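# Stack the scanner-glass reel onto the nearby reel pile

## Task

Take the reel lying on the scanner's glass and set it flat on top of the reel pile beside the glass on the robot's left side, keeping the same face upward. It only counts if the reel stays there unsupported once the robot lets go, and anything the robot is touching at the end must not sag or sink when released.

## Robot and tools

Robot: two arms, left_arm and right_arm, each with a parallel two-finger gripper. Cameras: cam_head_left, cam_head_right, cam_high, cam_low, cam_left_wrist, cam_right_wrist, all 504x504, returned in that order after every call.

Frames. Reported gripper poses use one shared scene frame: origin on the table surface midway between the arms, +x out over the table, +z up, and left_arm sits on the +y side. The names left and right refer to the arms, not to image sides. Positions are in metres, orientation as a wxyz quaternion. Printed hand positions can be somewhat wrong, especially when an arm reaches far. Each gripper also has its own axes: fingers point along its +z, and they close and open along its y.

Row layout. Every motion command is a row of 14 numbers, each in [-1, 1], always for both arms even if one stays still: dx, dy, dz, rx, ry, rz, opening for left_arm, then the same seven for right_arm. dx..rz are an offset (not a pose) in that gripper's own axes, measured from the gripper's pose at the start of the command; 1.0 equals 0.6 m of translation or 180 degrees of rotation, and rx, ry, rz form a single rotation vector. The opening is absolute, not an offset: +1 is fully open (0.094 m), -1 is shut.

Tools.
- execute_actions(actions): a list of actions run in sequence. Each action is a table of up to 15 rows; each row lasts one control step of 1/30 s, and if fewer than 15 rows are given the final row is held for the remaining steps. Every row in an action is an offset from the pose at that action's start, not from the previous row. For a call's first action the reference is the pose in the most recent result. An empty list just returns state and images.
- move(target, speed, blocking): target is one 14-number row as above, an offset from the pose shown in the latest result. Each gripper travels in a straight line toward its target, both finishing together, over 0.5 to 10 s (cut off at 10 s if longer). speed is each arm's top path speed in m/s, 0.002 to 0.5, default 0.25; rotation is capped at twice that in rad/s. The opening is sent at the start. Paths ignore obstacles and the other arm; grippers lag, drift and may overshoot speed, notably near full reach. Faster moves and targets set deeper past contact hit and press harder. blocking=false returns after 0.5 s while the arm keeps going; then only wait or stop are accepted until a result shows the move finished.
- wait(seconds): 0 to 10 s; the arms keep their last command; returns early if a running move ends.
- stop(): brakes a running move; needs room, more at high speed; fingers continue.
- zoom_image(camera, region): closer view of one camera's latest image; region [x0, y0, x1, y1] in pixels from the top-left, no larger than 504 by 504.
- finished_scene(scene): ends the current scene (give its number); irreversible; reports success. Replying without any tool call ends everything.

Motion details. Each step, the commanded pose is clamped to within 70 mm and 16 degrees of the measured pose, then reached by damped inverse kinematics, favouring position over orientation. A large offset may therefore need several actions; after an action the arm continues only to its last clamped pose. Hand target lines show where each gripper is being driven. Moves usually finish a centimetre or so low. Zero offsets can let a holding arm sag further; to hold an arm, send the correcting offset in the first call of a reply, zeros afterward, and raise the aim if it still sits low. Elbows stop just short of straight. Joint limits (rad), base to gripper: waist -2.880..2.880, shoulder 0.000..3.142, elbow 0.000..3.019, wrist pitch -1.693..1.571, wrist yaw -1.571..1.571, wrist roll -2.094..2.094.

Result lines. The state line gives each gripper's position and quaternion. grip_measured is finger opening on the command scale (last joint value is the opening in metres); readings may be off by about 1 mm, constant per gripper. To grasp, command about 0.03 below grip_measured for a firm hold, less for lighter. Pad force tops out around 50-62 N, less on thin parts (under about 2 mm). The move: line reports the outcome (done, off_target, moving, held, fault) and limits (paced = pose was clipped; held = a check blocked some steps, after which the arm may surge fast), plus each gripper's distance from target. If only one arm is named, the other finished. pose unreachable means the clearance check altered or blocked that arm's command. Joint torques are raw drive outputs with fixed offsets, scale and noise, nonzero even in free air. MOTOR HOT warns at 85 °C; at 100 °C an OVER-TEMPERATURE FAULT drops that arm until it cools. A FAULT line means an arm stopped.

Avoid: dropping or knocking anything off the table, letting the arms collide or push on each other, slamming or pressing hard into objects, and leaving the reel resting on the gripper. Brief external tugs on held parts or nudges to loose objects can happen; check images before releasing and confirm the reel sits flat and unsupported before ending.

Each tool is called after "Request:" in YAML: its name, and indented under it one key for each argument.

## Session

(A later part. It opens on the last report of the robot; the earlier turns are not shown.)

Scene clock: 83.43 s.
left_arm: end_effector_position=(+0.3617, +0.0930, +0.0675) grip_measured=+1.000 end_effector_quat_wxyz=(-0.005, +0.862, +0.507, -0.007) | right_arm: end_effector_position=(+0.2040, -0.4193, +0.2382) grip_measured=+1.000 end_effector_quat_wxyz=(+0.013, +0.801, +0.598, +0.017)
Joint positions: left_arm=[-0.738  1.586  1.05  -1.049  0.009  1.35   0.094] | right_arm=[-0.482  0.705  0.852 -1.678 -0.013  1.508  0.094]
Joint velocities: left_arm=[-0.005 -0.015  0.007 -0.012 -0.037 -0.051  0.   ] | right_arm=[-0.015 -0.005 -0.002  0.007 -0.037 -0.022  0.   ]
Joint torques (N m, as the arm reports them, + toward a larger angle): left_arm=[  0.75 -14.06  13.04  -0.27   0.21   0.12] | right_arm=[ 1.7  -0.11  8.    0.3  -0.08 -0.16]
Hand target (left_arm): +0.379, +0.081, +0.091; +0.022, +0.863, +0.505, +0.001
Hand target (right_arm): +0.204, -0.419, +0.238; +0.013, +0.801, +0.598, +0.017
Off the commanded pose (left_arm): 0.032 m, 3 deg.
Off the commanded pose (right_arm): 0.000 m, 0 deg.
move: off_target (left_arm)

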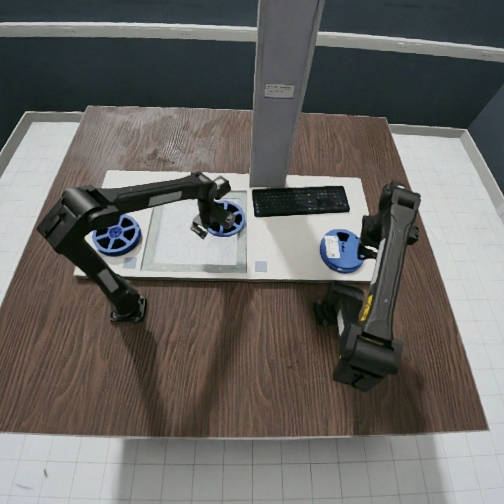

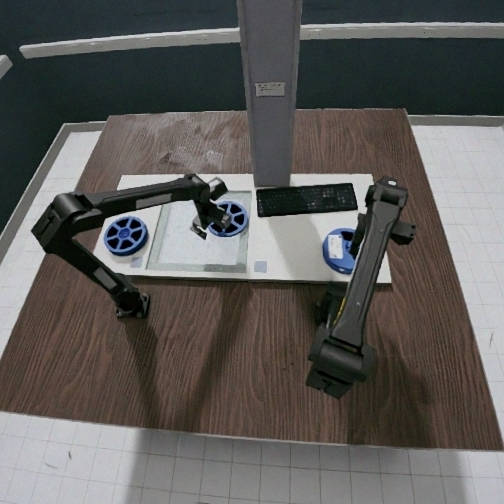

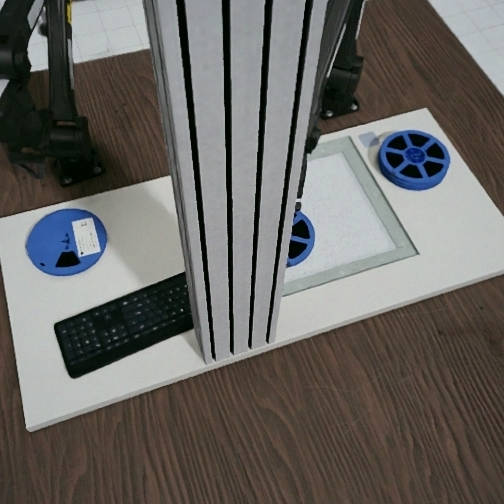

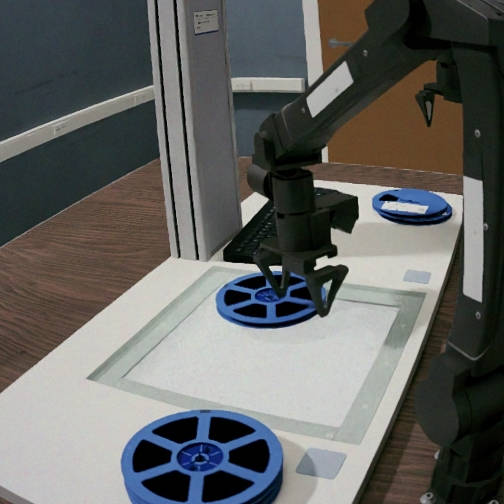

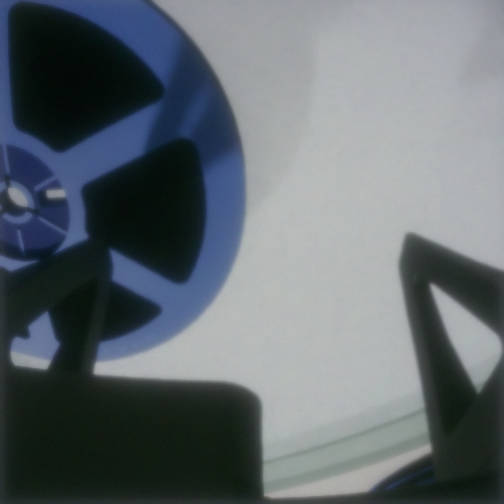

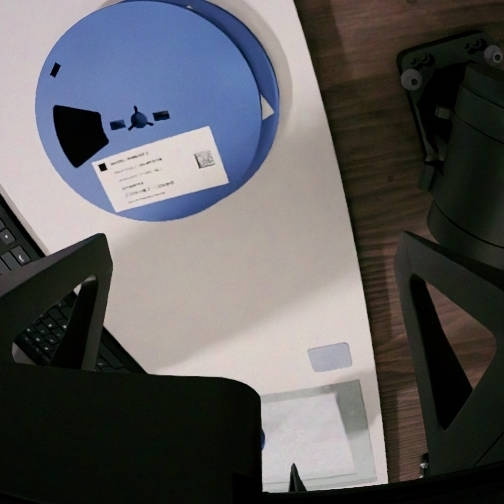

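Request:
move:
  target: [-0.006,0.078,-0.04,-0.017,-0.008,0,1, 0,0,0,0,0,0,1]
  speed: 0.05

Scene clock: 88.40 s.
left_arm: end_effector_position=(+0.3847, +0.0787, +0.0753) grip_measured=+1.000 end_effector_quat_wxyz=(+0.007, +0.860, +0.510, -0.007) | right_arm: end_effector_position=(+0.2040, -0.4193, +0.2382) grip_measured=+1.000 end_effector_quat_wxyz=(+0.013, +0.801, +0.598, +0.017)
Joint positions: left_arm=[-0.724  1.625  1.123 -1.06   0.018  1.357  0.094] | right_arm=[-0.482  0.705  0.852 -1.678 -0.013  1.508  0.094]
Joint velocities: left_arm=[-0.005 -0.005  0.007 -0.007  0.022 -0.007  0.   ] | right_arm=[-0.005 -0.015 -0.012 -0.007 -0.051  0.037  0.   ]
Joint torques (N m, as the arm reports them, + toward a larger angle): left_arm=[  0.64 -13.07  13.13  -0.12   0.21   0.13] | right_arm=[ 1.76 -0.01  8.    0.29 -0.08 -0.16]
Hand target (left_arm): +0.401, +0.068, +0.091; +0.024, +0.861, +0.508, -0.003
Hand target (right_arm): +0.204, -0.419, +0.238; +0.013, +0.801, +0.598, +0.017
Off the commanded pose (left_arm): 0.025 m, 2 deg.
Off the commanded pose (right_arm): 0.000 m, 0 deg.
move: off_target (left_arm)

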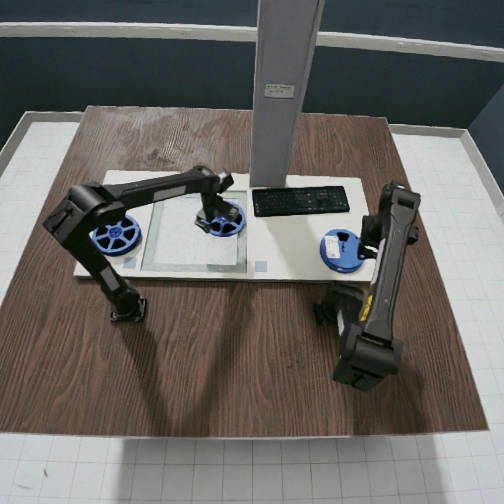

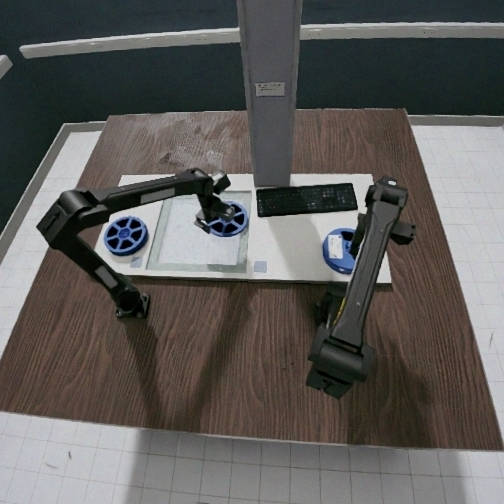

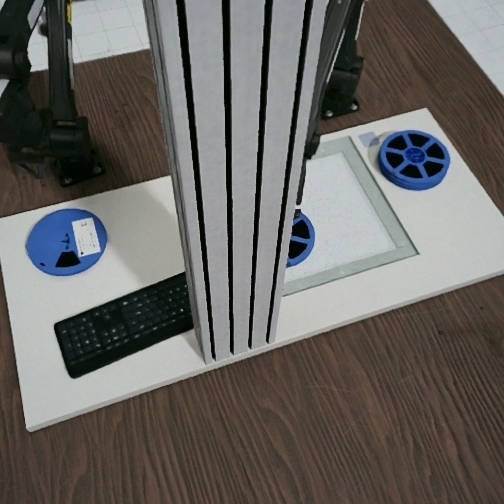

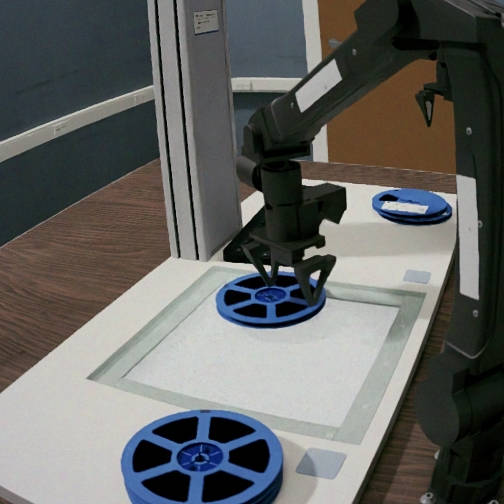

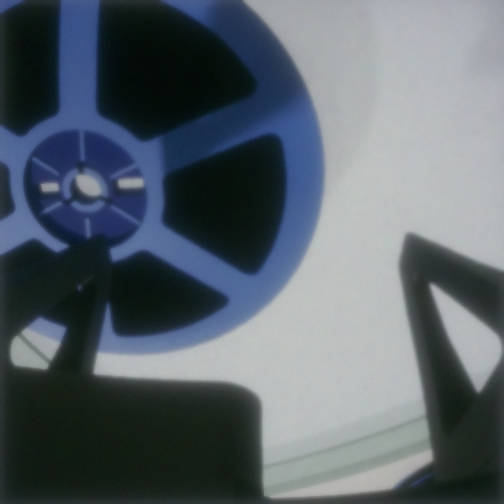

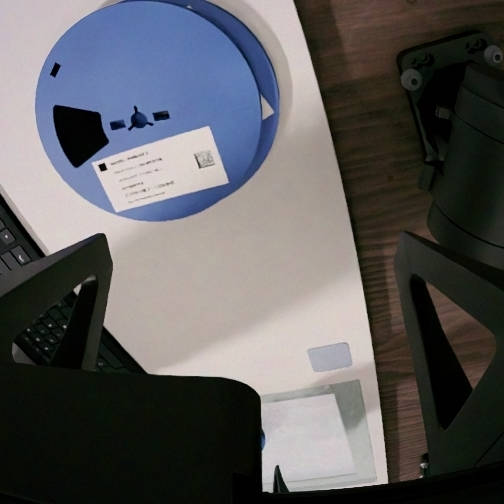

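Request:
move:
  target: [-0.006,-0.003,0.037,0,0.008,0,1, 0,0,0,0,0,0,1]
  speed: 0.03

Scene clock: 91.97 s.
left_arm: end_effector_position=(+0.3822, +0.0779, +0.0572) grip_measured=+1.000 end_effector_quat_wxyz=(+0.000, +0.861, +0.508, +0.001) | right_arm: end_effector_position=(+0.2040, -0.4193, +0.2382) grip_measured=+1.000 end_effector_quat_wxyz=(+0.013, +0.801, +0.598, +0.017)
Joint positions: left_arm=[-0.737  1.651  1.101 -1.019 -0.002  1.35   0.094] | right_arm=[-0.482  0.705  0.852 -1.678 -0.013  1.508  0.094]
Joint velocities: left_arm=[-0.024 -0.005 -0.002 -0.017 -0.037 -0.051  0.   ] | right_arm=[-0.005 -0.005  0.002  0.002 -0.081 -0.037  0.   ]
Joint torques (N m, as the arm reports them, + toward a larger angle): left_arm=[ -0.46 -13.95   7.86   0.7   -0.1   -0.07] | right_arm=[ 1.74 -0.07  8.    0.29 -0.08 -0.16]
Hand target (left_arm): +0.381, +0.076, +0.053; +0.001, +0.860, +0.510, +0.003
Hand target (right_arm): +0.204, -0.419, +0.238; +0.013, +0.801, +0.598, +0.017
Off the commanded pose (left_arm): 0.005 m, 0 deg.
Off the commanded pose (right_arm): 0.000 m, 0 deg.
move: done

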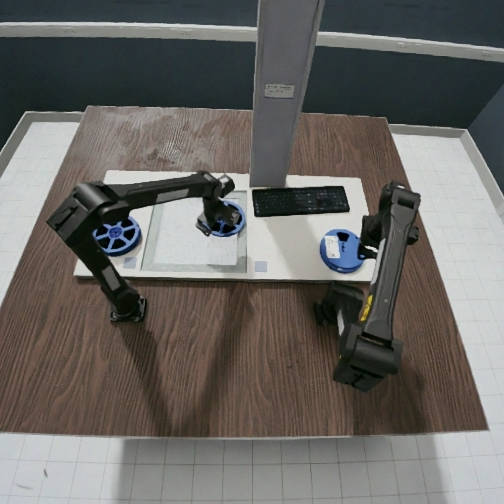

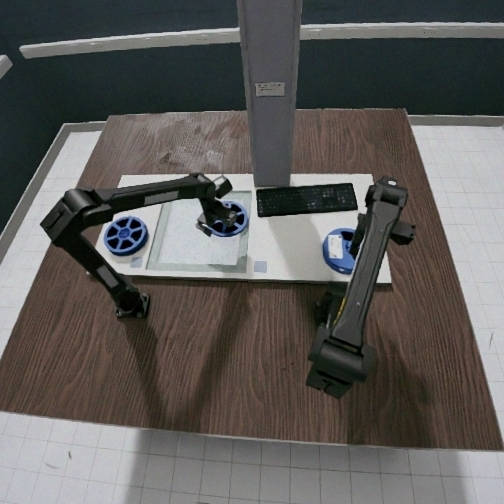

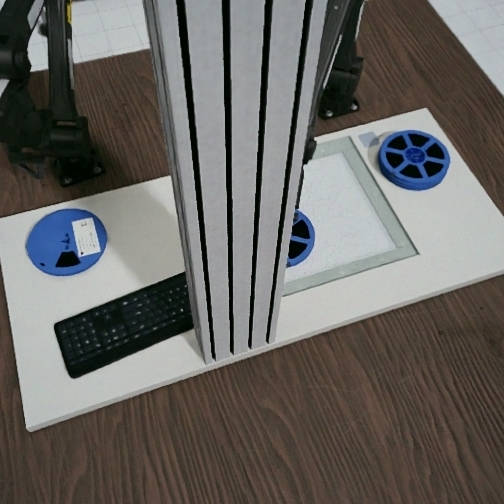

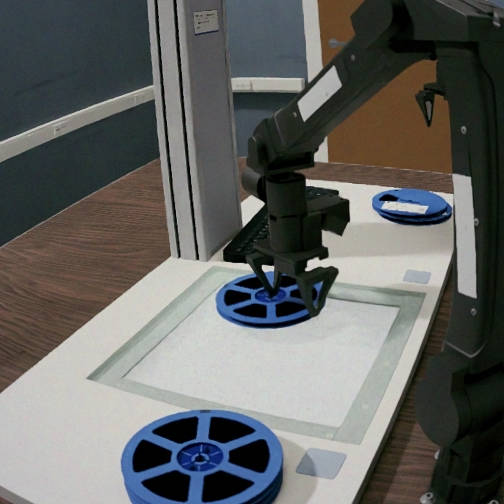

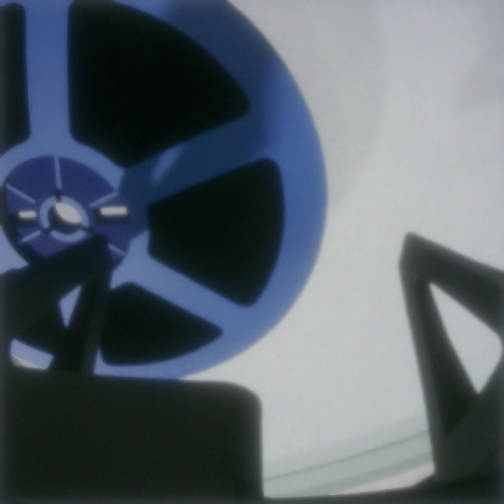

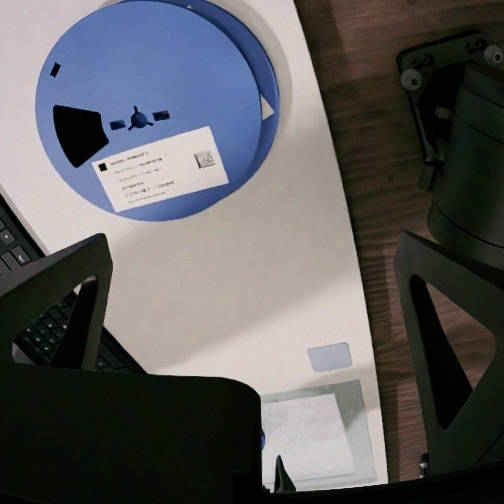

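Request:
move:
  target: [-0.012,0,0.035,0,0,0,1, 0,0,0,0,0,0,1]
  speed: 0.02

Request:
zoom_image:
  camera: "cam_low"
  region: [200, 240, 360, 350]

Scene clock: 97.53 s.
left_arm: end_effector_position=(+0.3828, +0.0728, +0.0459) grip_measured=+1.000 end_effector_quat_wxyz=(+0.006, +0.862, +0.507, +0.003) | right_arm: end_effector_position=(+0.2040, -0.4193, +0.2382) grip_measured=+1.000 end_effector_quat_wxyz=(+0.013, +0.801, +0.598, +0.017)
Joint positions: left_arm=[-0.745  1.67   1.091 -0.979 -0.003  1.345  0.094] | right_arm=[-0.482  0.705  0.852 -1.678 -0.013  1.508  0.094]
Joint velocities: left_arm=[-0.005  0.005 -0.002 -0.002 -0.037 -0.007  0.   ] | right_arm=[-0.005 -0.015  0.002  0.007 -0.007  0.037  0.   ]
Joint torques (N m, as the arm reports them, + toward a larger angle): left_arm=[ -0.67 -12.83   7.2    0.74   0.07  -0.02] | right_arm=[ 1.81 -0.13  7.98  0.3  -0.08 -0.16]
Hand target (left_arm): +0.378, +0.072, +0.036; +0.000, +0.861, +0.508, +0.001
Hand target (right_arm): +0.204, -0.419, +0.238; +0.013, +0.801, +0.598, +0.017
Off the commanded pose (left_arm): 0.011 m, 1 deg.
Off the commanded pose (right_arm): 0.000 m, 0 deg.
move: off_target (left_arm)

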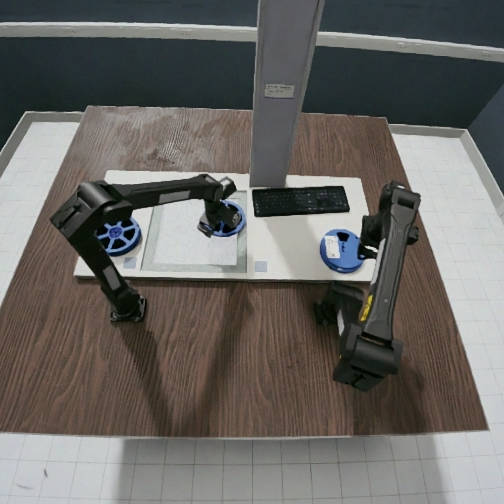

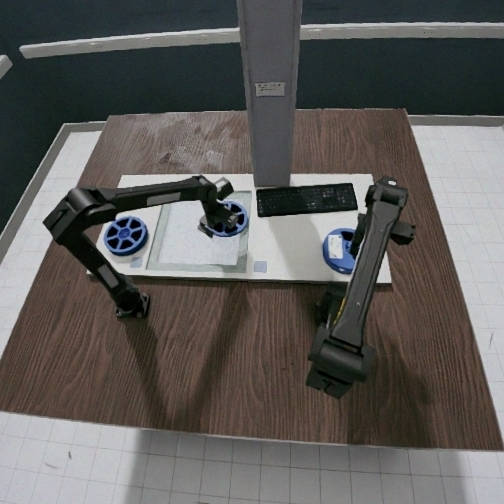

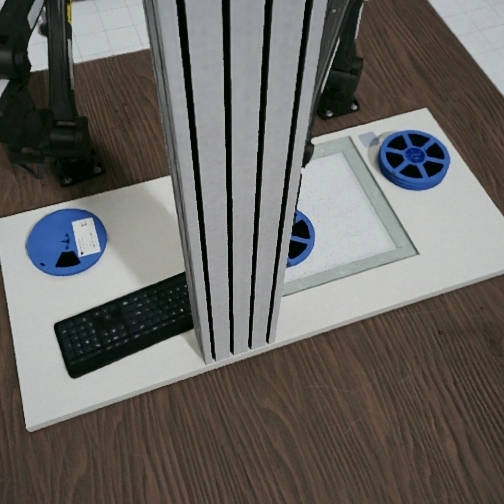

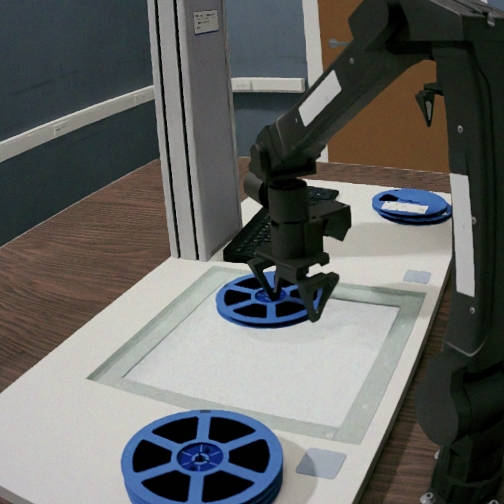

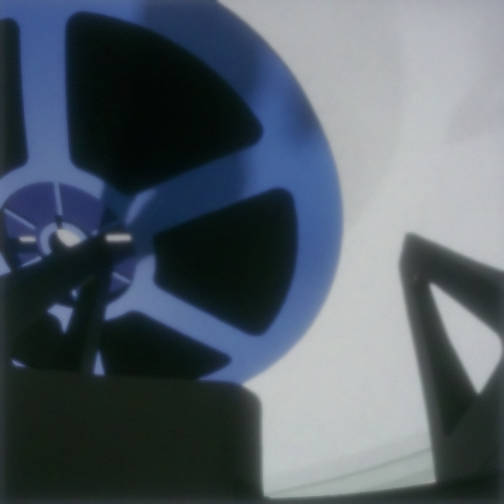

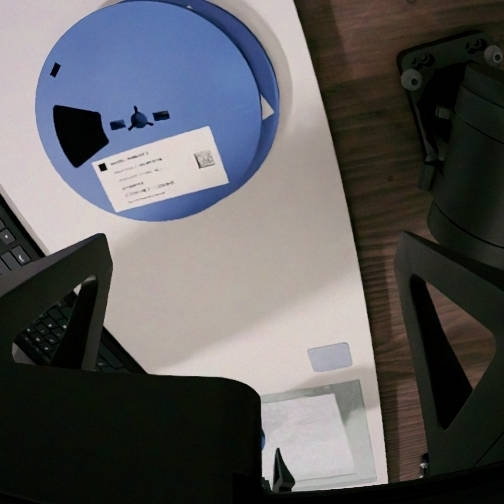

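Region (200, 240, 360, 350) of cam_low's 504x504 image, scaled by 3.150, with more detail than that image has; it fills the top 346 rows of this view, and the rest is white.

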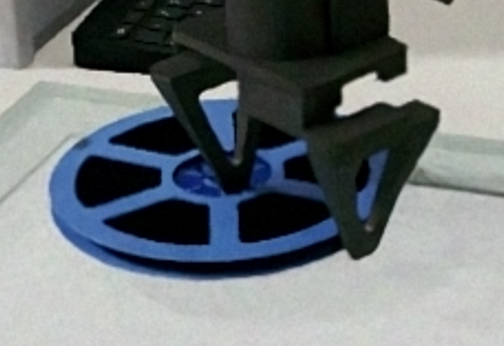

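Request:
move:
  target: [-0.005,-0.004,0.016,0,0,0,0.75, 0,0,0,0,0,0,1]
  speed: 0.02

Request:
zoom_image:
  camera: "cam_low"
  region: [200, 240, 360, 350]

Scene clock: 105.53 s.
left_arm: end_effector_position=(+0.3836, +0.0719, +0.0453) grip_measured=+0.751 end_effector_quat_wxyz=(+0.009, +0.862, +0.507, +0.004) | right_arm: end_effector_position=(+0.2040, -0.4193, +0.2382) grip_measured=+1.000 end_effector_quat_wxyz=(+0.013, +0.801, +0.598, +0.017)
Joint positions: left_arm=[-0.745  1.67   1.089 -0.971 -0.003  1.345  0.082] | right_arm=[-0.482  0.705  0.852 -1.678 -0.013  1.508  0.094]
Joint velocities: left_arm=[ 0.015 -0.015  0.002  0.017 -0.051  0.007 -0.   ] | right_arm=[-0.015 -0.005 -0.007 -0.007  0.037  0.037  0.   ]
Joint torques (N m, as the arm reports them, + toward a larger angle): left_arm=[ -0.48 -13.08   6.93   0.85   0.06  -0.03] | right_arm=[ 1.84 -0.04  8.01  0.28 -0.08 -0.16]
Hand target (left_arm): +0.379, +0.071, +0.037; +0.006, +0.862, +0.507, +0.003
Hand target (right_arm): +0.204, -0.419, +0.238; +0.013, +0.801, +0.598, +0.017
Off the commanded pose (left_arm): 0.010 m, 0 deg.
Off the commanded pose (right_arm): 0.000 m, 0 deg.
move: done

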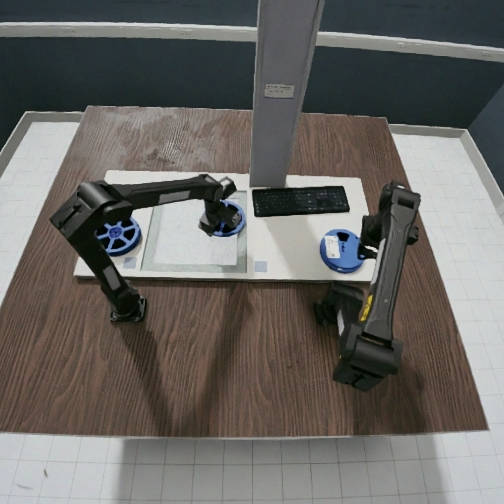

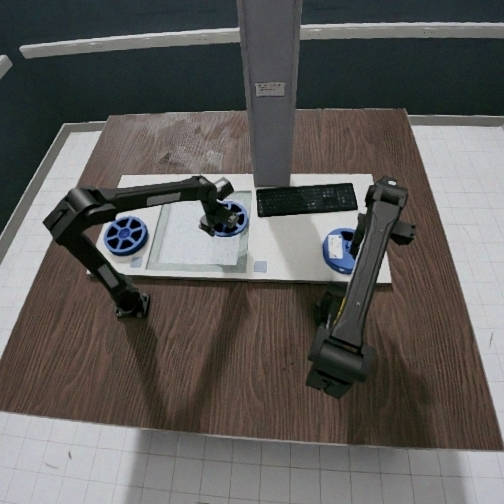

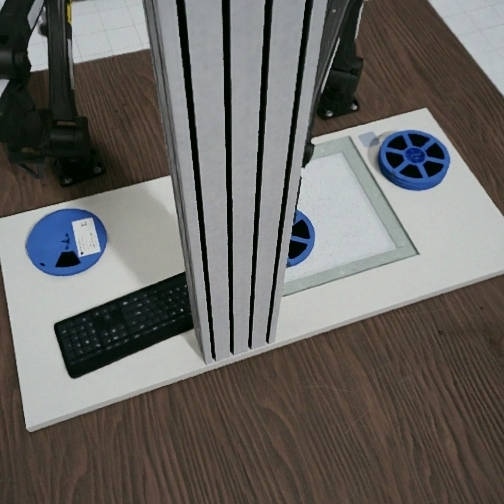

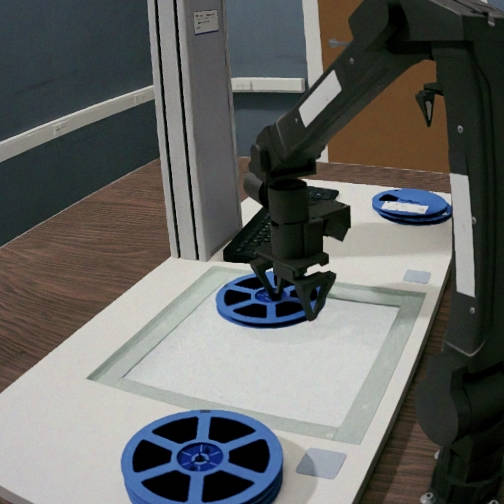

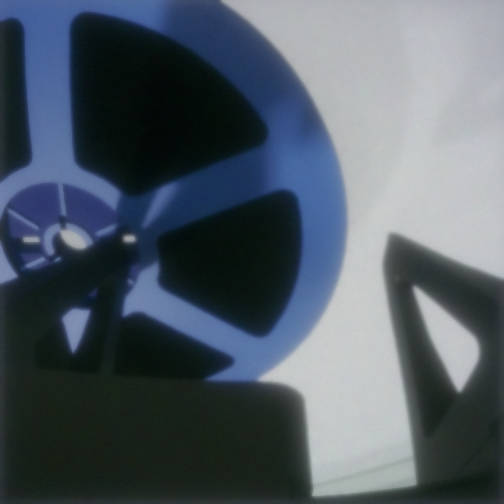

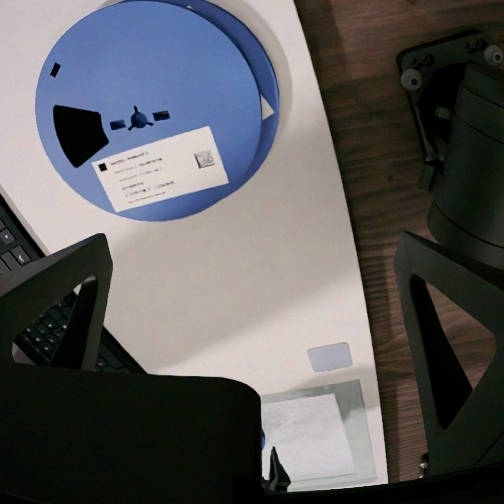

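Region (200, 240, 360, 350) of cam_low's 504x504 image, scaled by 3.150, with more detail than that image has; it fills the top 346 rows of this view, and the rest is white.

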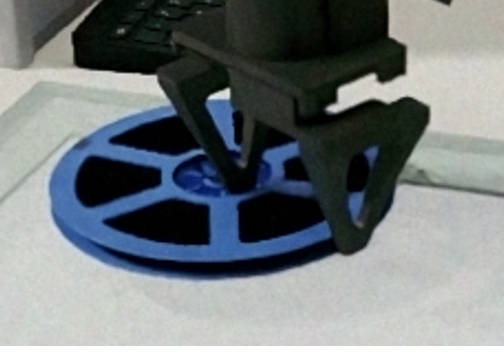

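Request:
move:
  target: [0,-0.004,0.014,-0.01,0,0,0.2, 0,0,0,0,0,0,1]
  speed: 0.02

Request:
zoom_image:
  camera: "cam_low"
  region: [200, 240, 360, 350]

Scene clock: 113.33 s.
left_arm: end_effector_position=(+0.3841, +0.0716, +0.0457) grip_measured=+0.294 end_effector_quat_wxyz=(+0.024, +0.862, +0.506, +0.009) | right_arm: end_effector_position=(+0.2040, -0.4193, +0.2382) grip_measured=+1.000 end_effector_quat_wxyz=(+0.013, +0.801, +0.598, +0.017)
Joint positions: left_arm=[-0.745  1.653  1.068 -0.935 -0.003  1.345  0.061] | right_arm=[-0.482  0.705  0.852 -1.678 -0.013  1.508  0.094]
Joint velocities: left_arm=[ 0.005 -0.015 -0.002  0.002  0.007  0.037  0.   ] | right_arm=[-0.015 -0.005  0.012  0.002 -0.037  0.11   0.   ]
Joint torques (N m, as the arm reports them, + toward a larger angle): left_arm=[ -0.35 -13.06   6.6    1.15  -0.24   0.  ] | right_arm=[ 1.77 -0.02  7.99  0.3  -0.08 -0.16]
Hand target (left_arm): +0.381, +0.073, +0.037; +0.022, +0.862, +0.507, +0.012
Hand target (right_arm): +0.204, -0.419, +0.238; +0.013, +0.801, +0.598, +0.017
Off the commanded pose (left_arm): 0.009 m, 0 deg.
Off the commanded pose (right_arm): 0.000 m, 0 deg.
move: done

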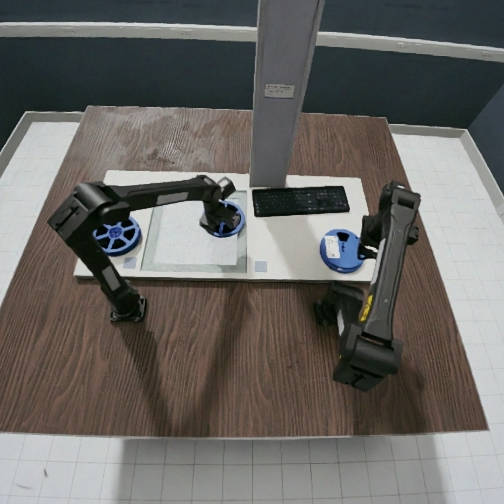

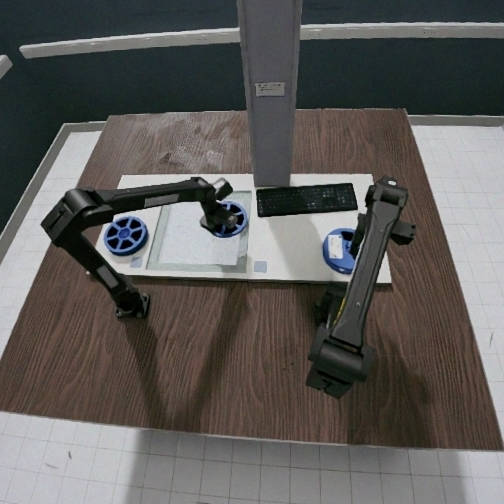

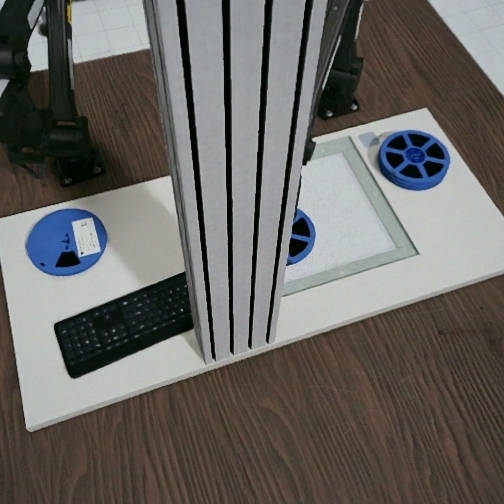

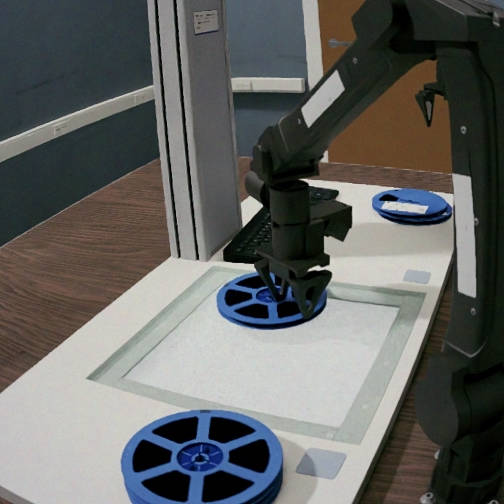

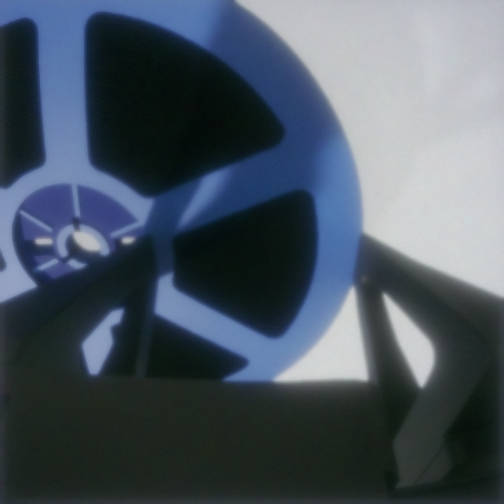

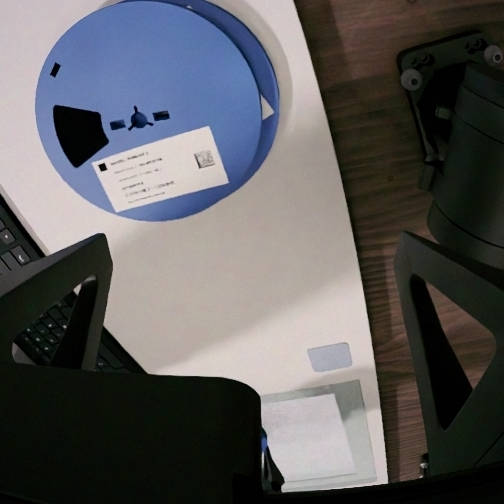

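Region (200, 240, 360, 350) of cam_low's 504x504 image, scaled by 3.150, with more detail than that image has; it fills the top 346 rows of this view, and the rest is white.

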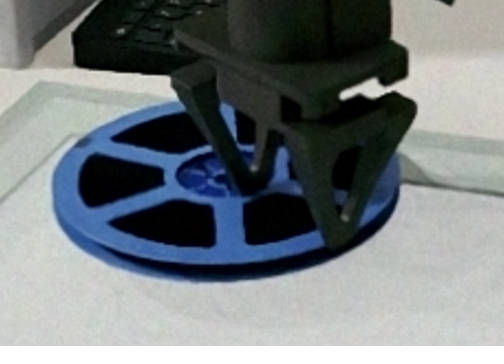

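Request:
move:
  target: [0,0.02,-0.17,-0.015,-0.006,0,0.2, 0,0,0,0,0,0,1]
  speed: 0.05

Scene clock: 119.10 s.
left_arm: end_effector_position=(+0.3726, +0.0824, +0.1162) grip_measured=+0.294 end_effector_quat_wxyz=(+0.013, +0.861, +0.508, +0.003) | right_arm: end_effector_position=(+0.2040, -0.4193, +0.2382) grip_measured=+1.000 end_effector_quat_wxyz=(+0.013, +0.801, +0.598, +0.017)
Joint positions: left_arm=[-0.743  1.539  1.137 -1.143  0.002  1.345  0.061] | right_arm=[-0.482  0.705  0.852 -1.678 -0.013  1.508  0.094]
Joint velocities: left_arm=[-0.005  0.005 -0.012 -0.017 -0.022  0.022  0.002] | right_arm=[-0.015  0.005 -0.002  0.012  0.007 -0.037  0.   ]
Joint torques (N m, as the arm reports them, + toward a larger angle): left_arm=[  0.89 -14.67  14.61  -0.09   0.19   0.12] | right_arm=[ 1.85 -0.1   8.    0.29 -0.08 -0.16]
Hand target (left_arm): +0.391, +0.070, +0.149; +0.049, +0.861, +0.506, +0.013
Hand target (right_arm): +0.204, -0.419, +0.238; +0.013, +0.801, +0.598, +0.017
Off the commanded pose (left_arm): 0.039 m, 4 deg.
Off the commanded pose (right_arm): 0.000 m, 0 deg.
move: off_target (left_arm)

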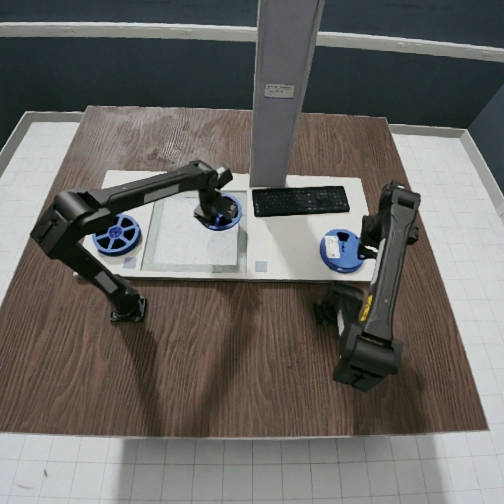

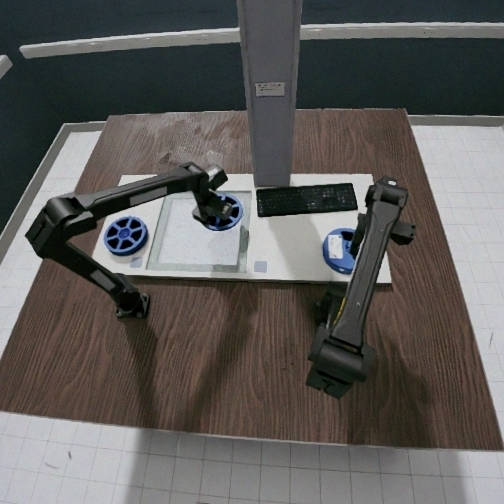

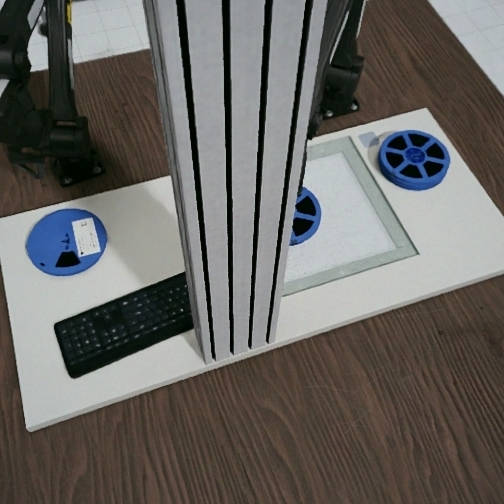

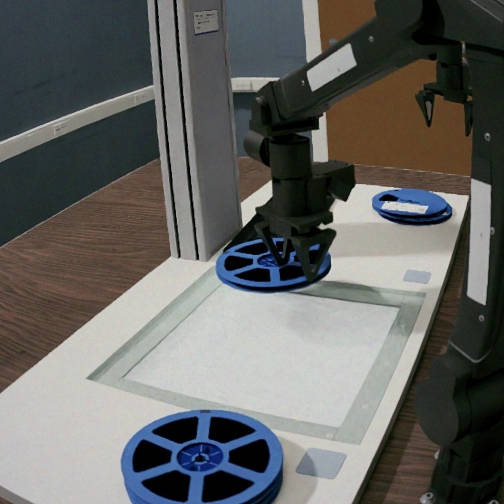

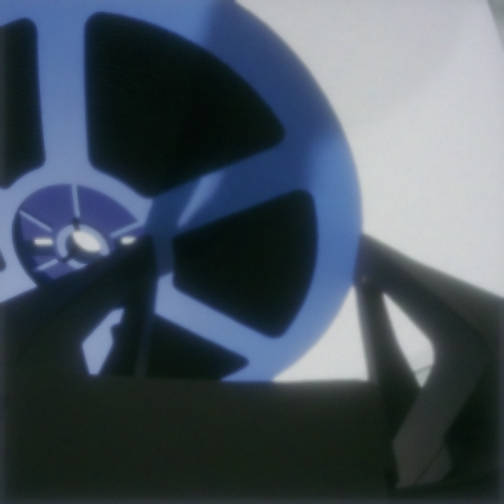

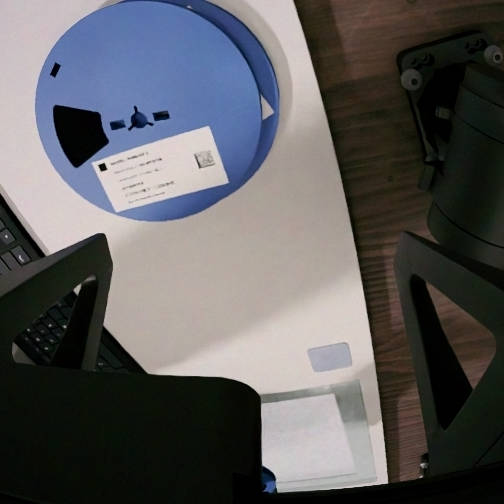

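Request:
move:
  target: [0.416,-0.376,-0.03,-0.008,0,-0.28,0.2, 0,0,0,0,0,0,1]
  speed: 0.1

Scene clock: 134.97 s.
left_arm: end_effector_position=(+0.2978, +0.4155, +0.1267) grip_measured=+0.294 end_effector_quat_wxyz=(+0.016, +0.558, +0.830, +0.006) | right_arm: end_effector_position=(+0.2040, -0.4193, +0.2382) grip_measured=+1.000 end_effector_quat_wxyz=(+0.013, +0.801, +0.598, +0.017)
Joint positions: left_arm=[ 0.165  1.018  0.709 -1.231  0.013  1.361  0.061] | right_arm=[-0.482  0.705  0.852 -1.678 -0.013  1.508  0.094]
Joint velocities: left_arm=[-0.015  0.005 -0.002 -0.027 -0.066 -0.007 -0.   ] | right_arm=[-0.005 -0.005 -0.012 -0.017 -0.007 -0.037  0.   ]
Joint torques (N m, as the arm reports them, + toward a larger angle): left_arm=[ 0.61 -6.56  9.29 -0.03  0.21  0.16] | right_arm=[ 1.72 -0.03  8.    0.31 -0.08 -0.16]
Hand target (left_arm): +0.296, +0.415, +0.130; +0.019, +0.563, +0.826, +0.007
Hand target (right_arm): +0.204, -0.419, +0.238; +0.013, +0.801, +0.598, +0.017
Off the commanded pose (left_arm): 0.006 m, 1 deg.
Off the commanded pose (right_arm): 0.000 m, 0 deg.
move: done

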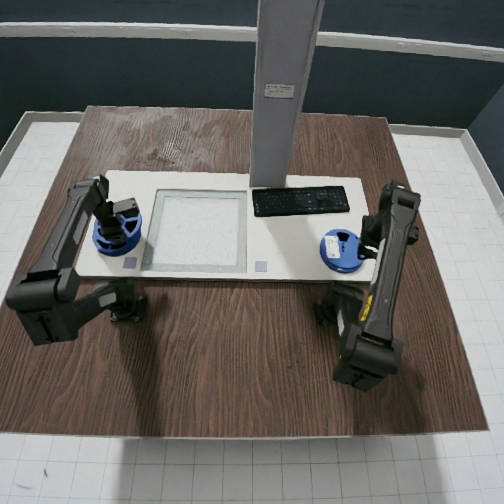

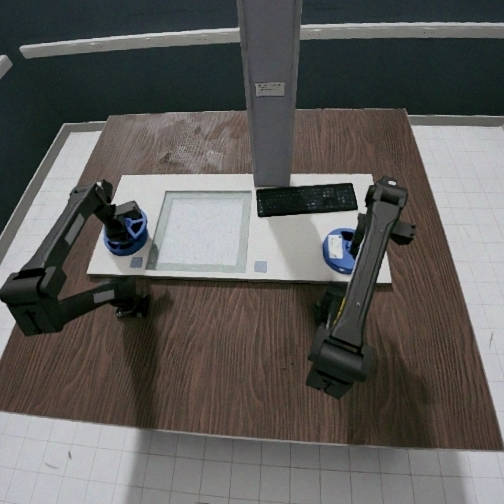

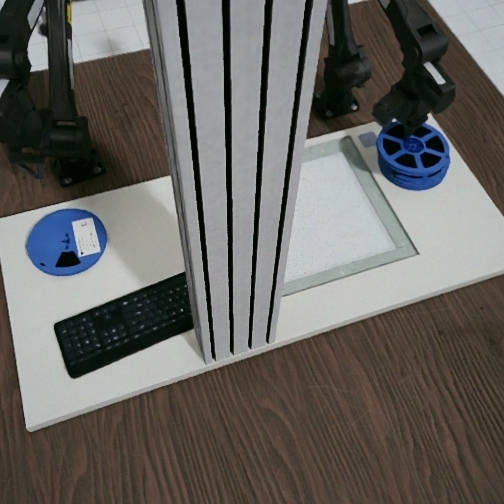

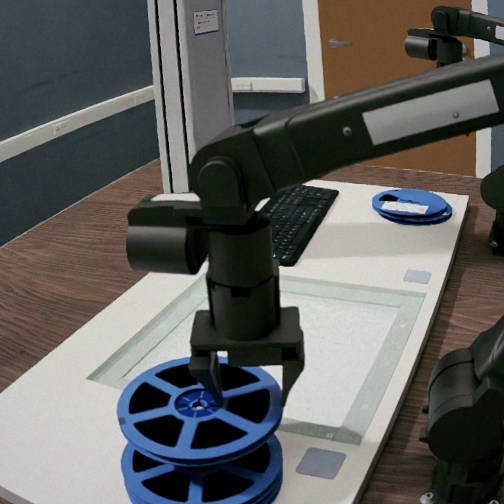

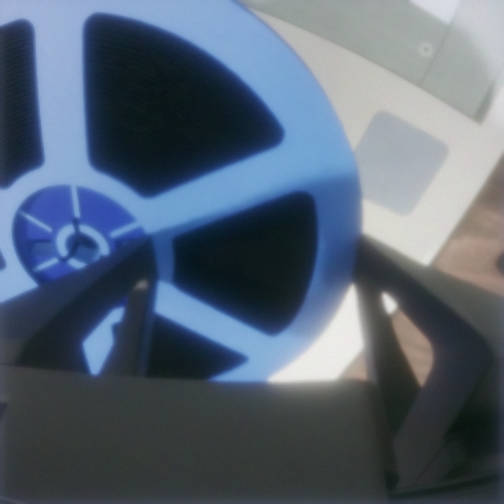

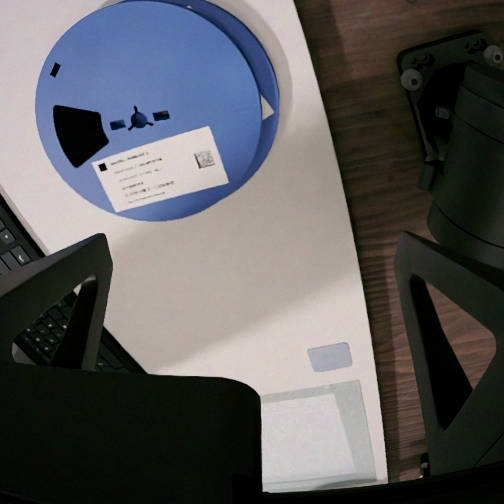

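Request:
move:
  target: [0.023,0.005,0.04,-0.007,0.0035,0,0.2, 0,0,0,0,0,0,1]
  speed: 0.04

Request:
zoom_image:
  camera: "cam_high"
  region: [350, 90, 480, 210]

Request:
zoom_image:
  camera: "cam_head_right"
  region: [70, 180, 180, 280]

Scene clock: 140.63 s.
left_arm: end_effector_position=(+0.2921, +0.4262, +0.1023) grip_measured=+0.294 end_effector_quat_wxyz=(+0.013, +0.555, +0.832, +0.011) | right_arm: end_effector_position=(+0.2040, -0.4193, +0.2382) grip_measured=+1.000 end_effector_quat_wxyz=(+0.013, +0.801, +0.598, +0.017)
Joint positions: left_arm=[ 0.204  1.033  0.65  -1.154  0.003  1.392  0.061] | right_arm=[-0.482  0.705  0.852 -1.678 -0.013  1.508  0.094]
Joint velocities: left_arm=[-0.005  0.015  0.002 -0.007  0.037  0.022 -0.   ] | right_arm=[-0.015 -0.005 -0.012 -0.017  0.066 -0.037  0.   ]
Joint torques (N m, as the arm reports them, + toward a larger angle): left_arm=[ 0.67 -5.08  9.08  0.89 -0.08  0.16] | right_arm=[ 1.74 -0.06  8.01  0.29 -0.08 -0.17]
Hand target (left_arm): +0.296, +0.429, +0.103; +0.017, +0.558, +0.830, +0.018
Hand target (right_arm): +0.204, -0.419, +0.238; +0.013, +0.801, +0.598, +0.017
Off the commanded pose (left_arm): 0.005 m, 1 deg.
Off the commanded pose (right_arm): 0.000 m, 0 deg.
move: done

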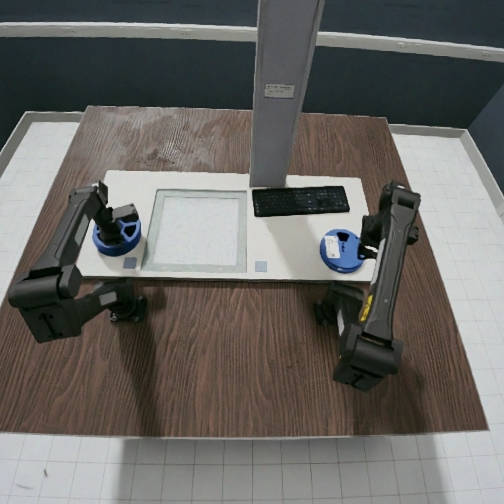

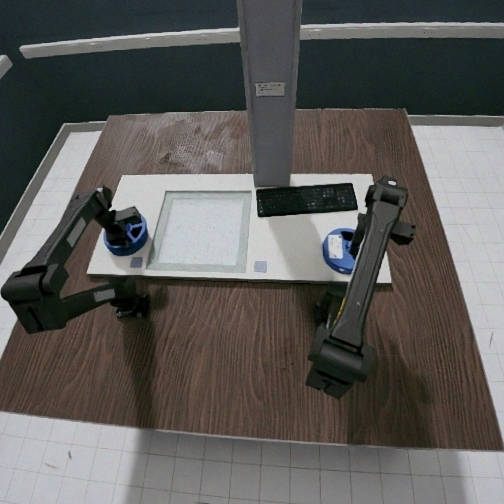

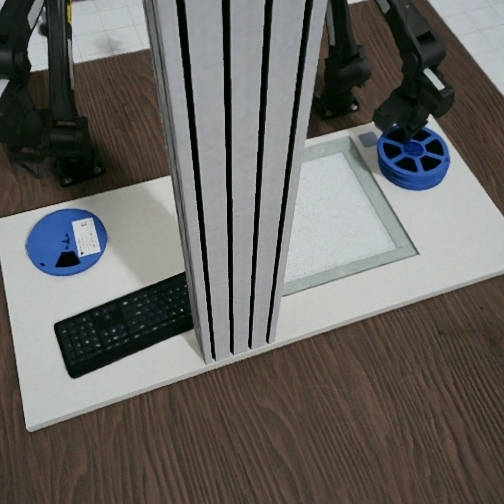

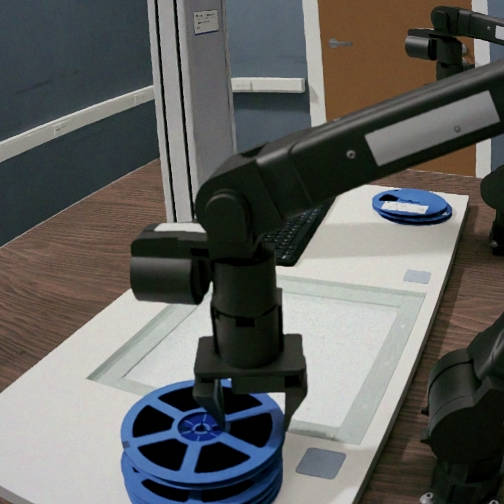

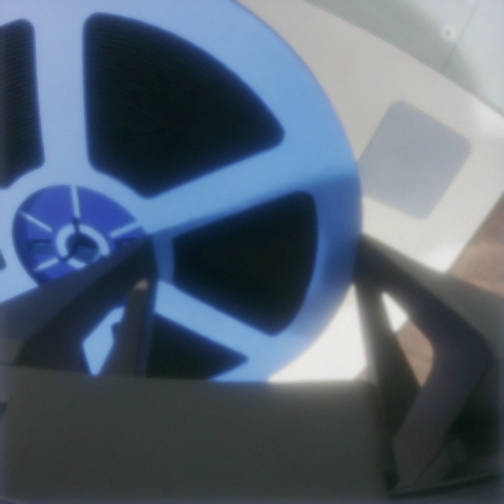

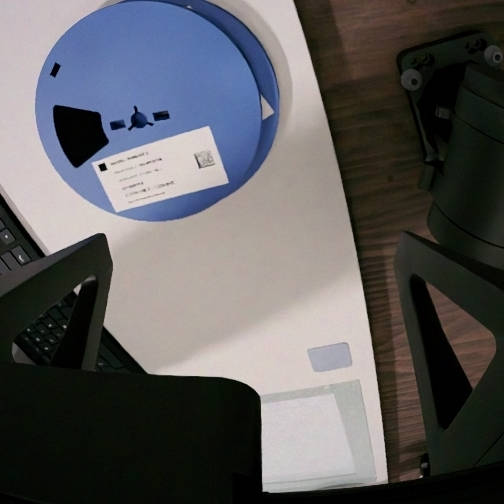

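Region (350, 90, 480, 210) of cam_high's 504x504 image, scaled by 3.877, with more detail than that image has; it fills the top 465 rows of this view, and the rest is white.

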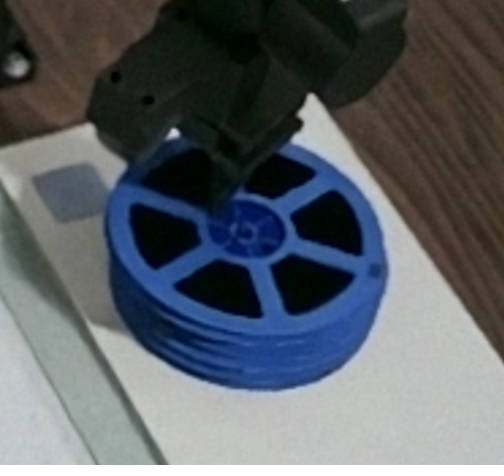

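Region (70, 180, 180, 280) of cam_head_right's 504x504 image, scaled by 4.582, with more detail than that image has; it fills the top 458 rows of this view, and the rest is white.

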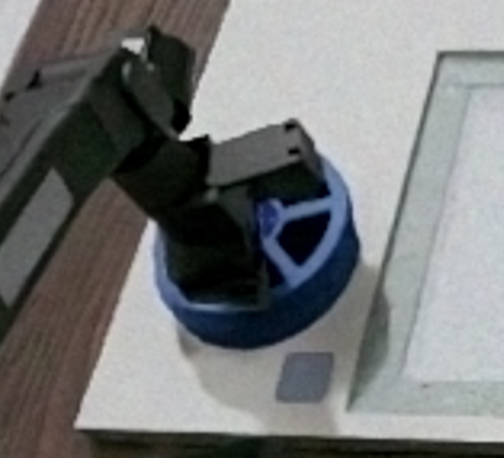

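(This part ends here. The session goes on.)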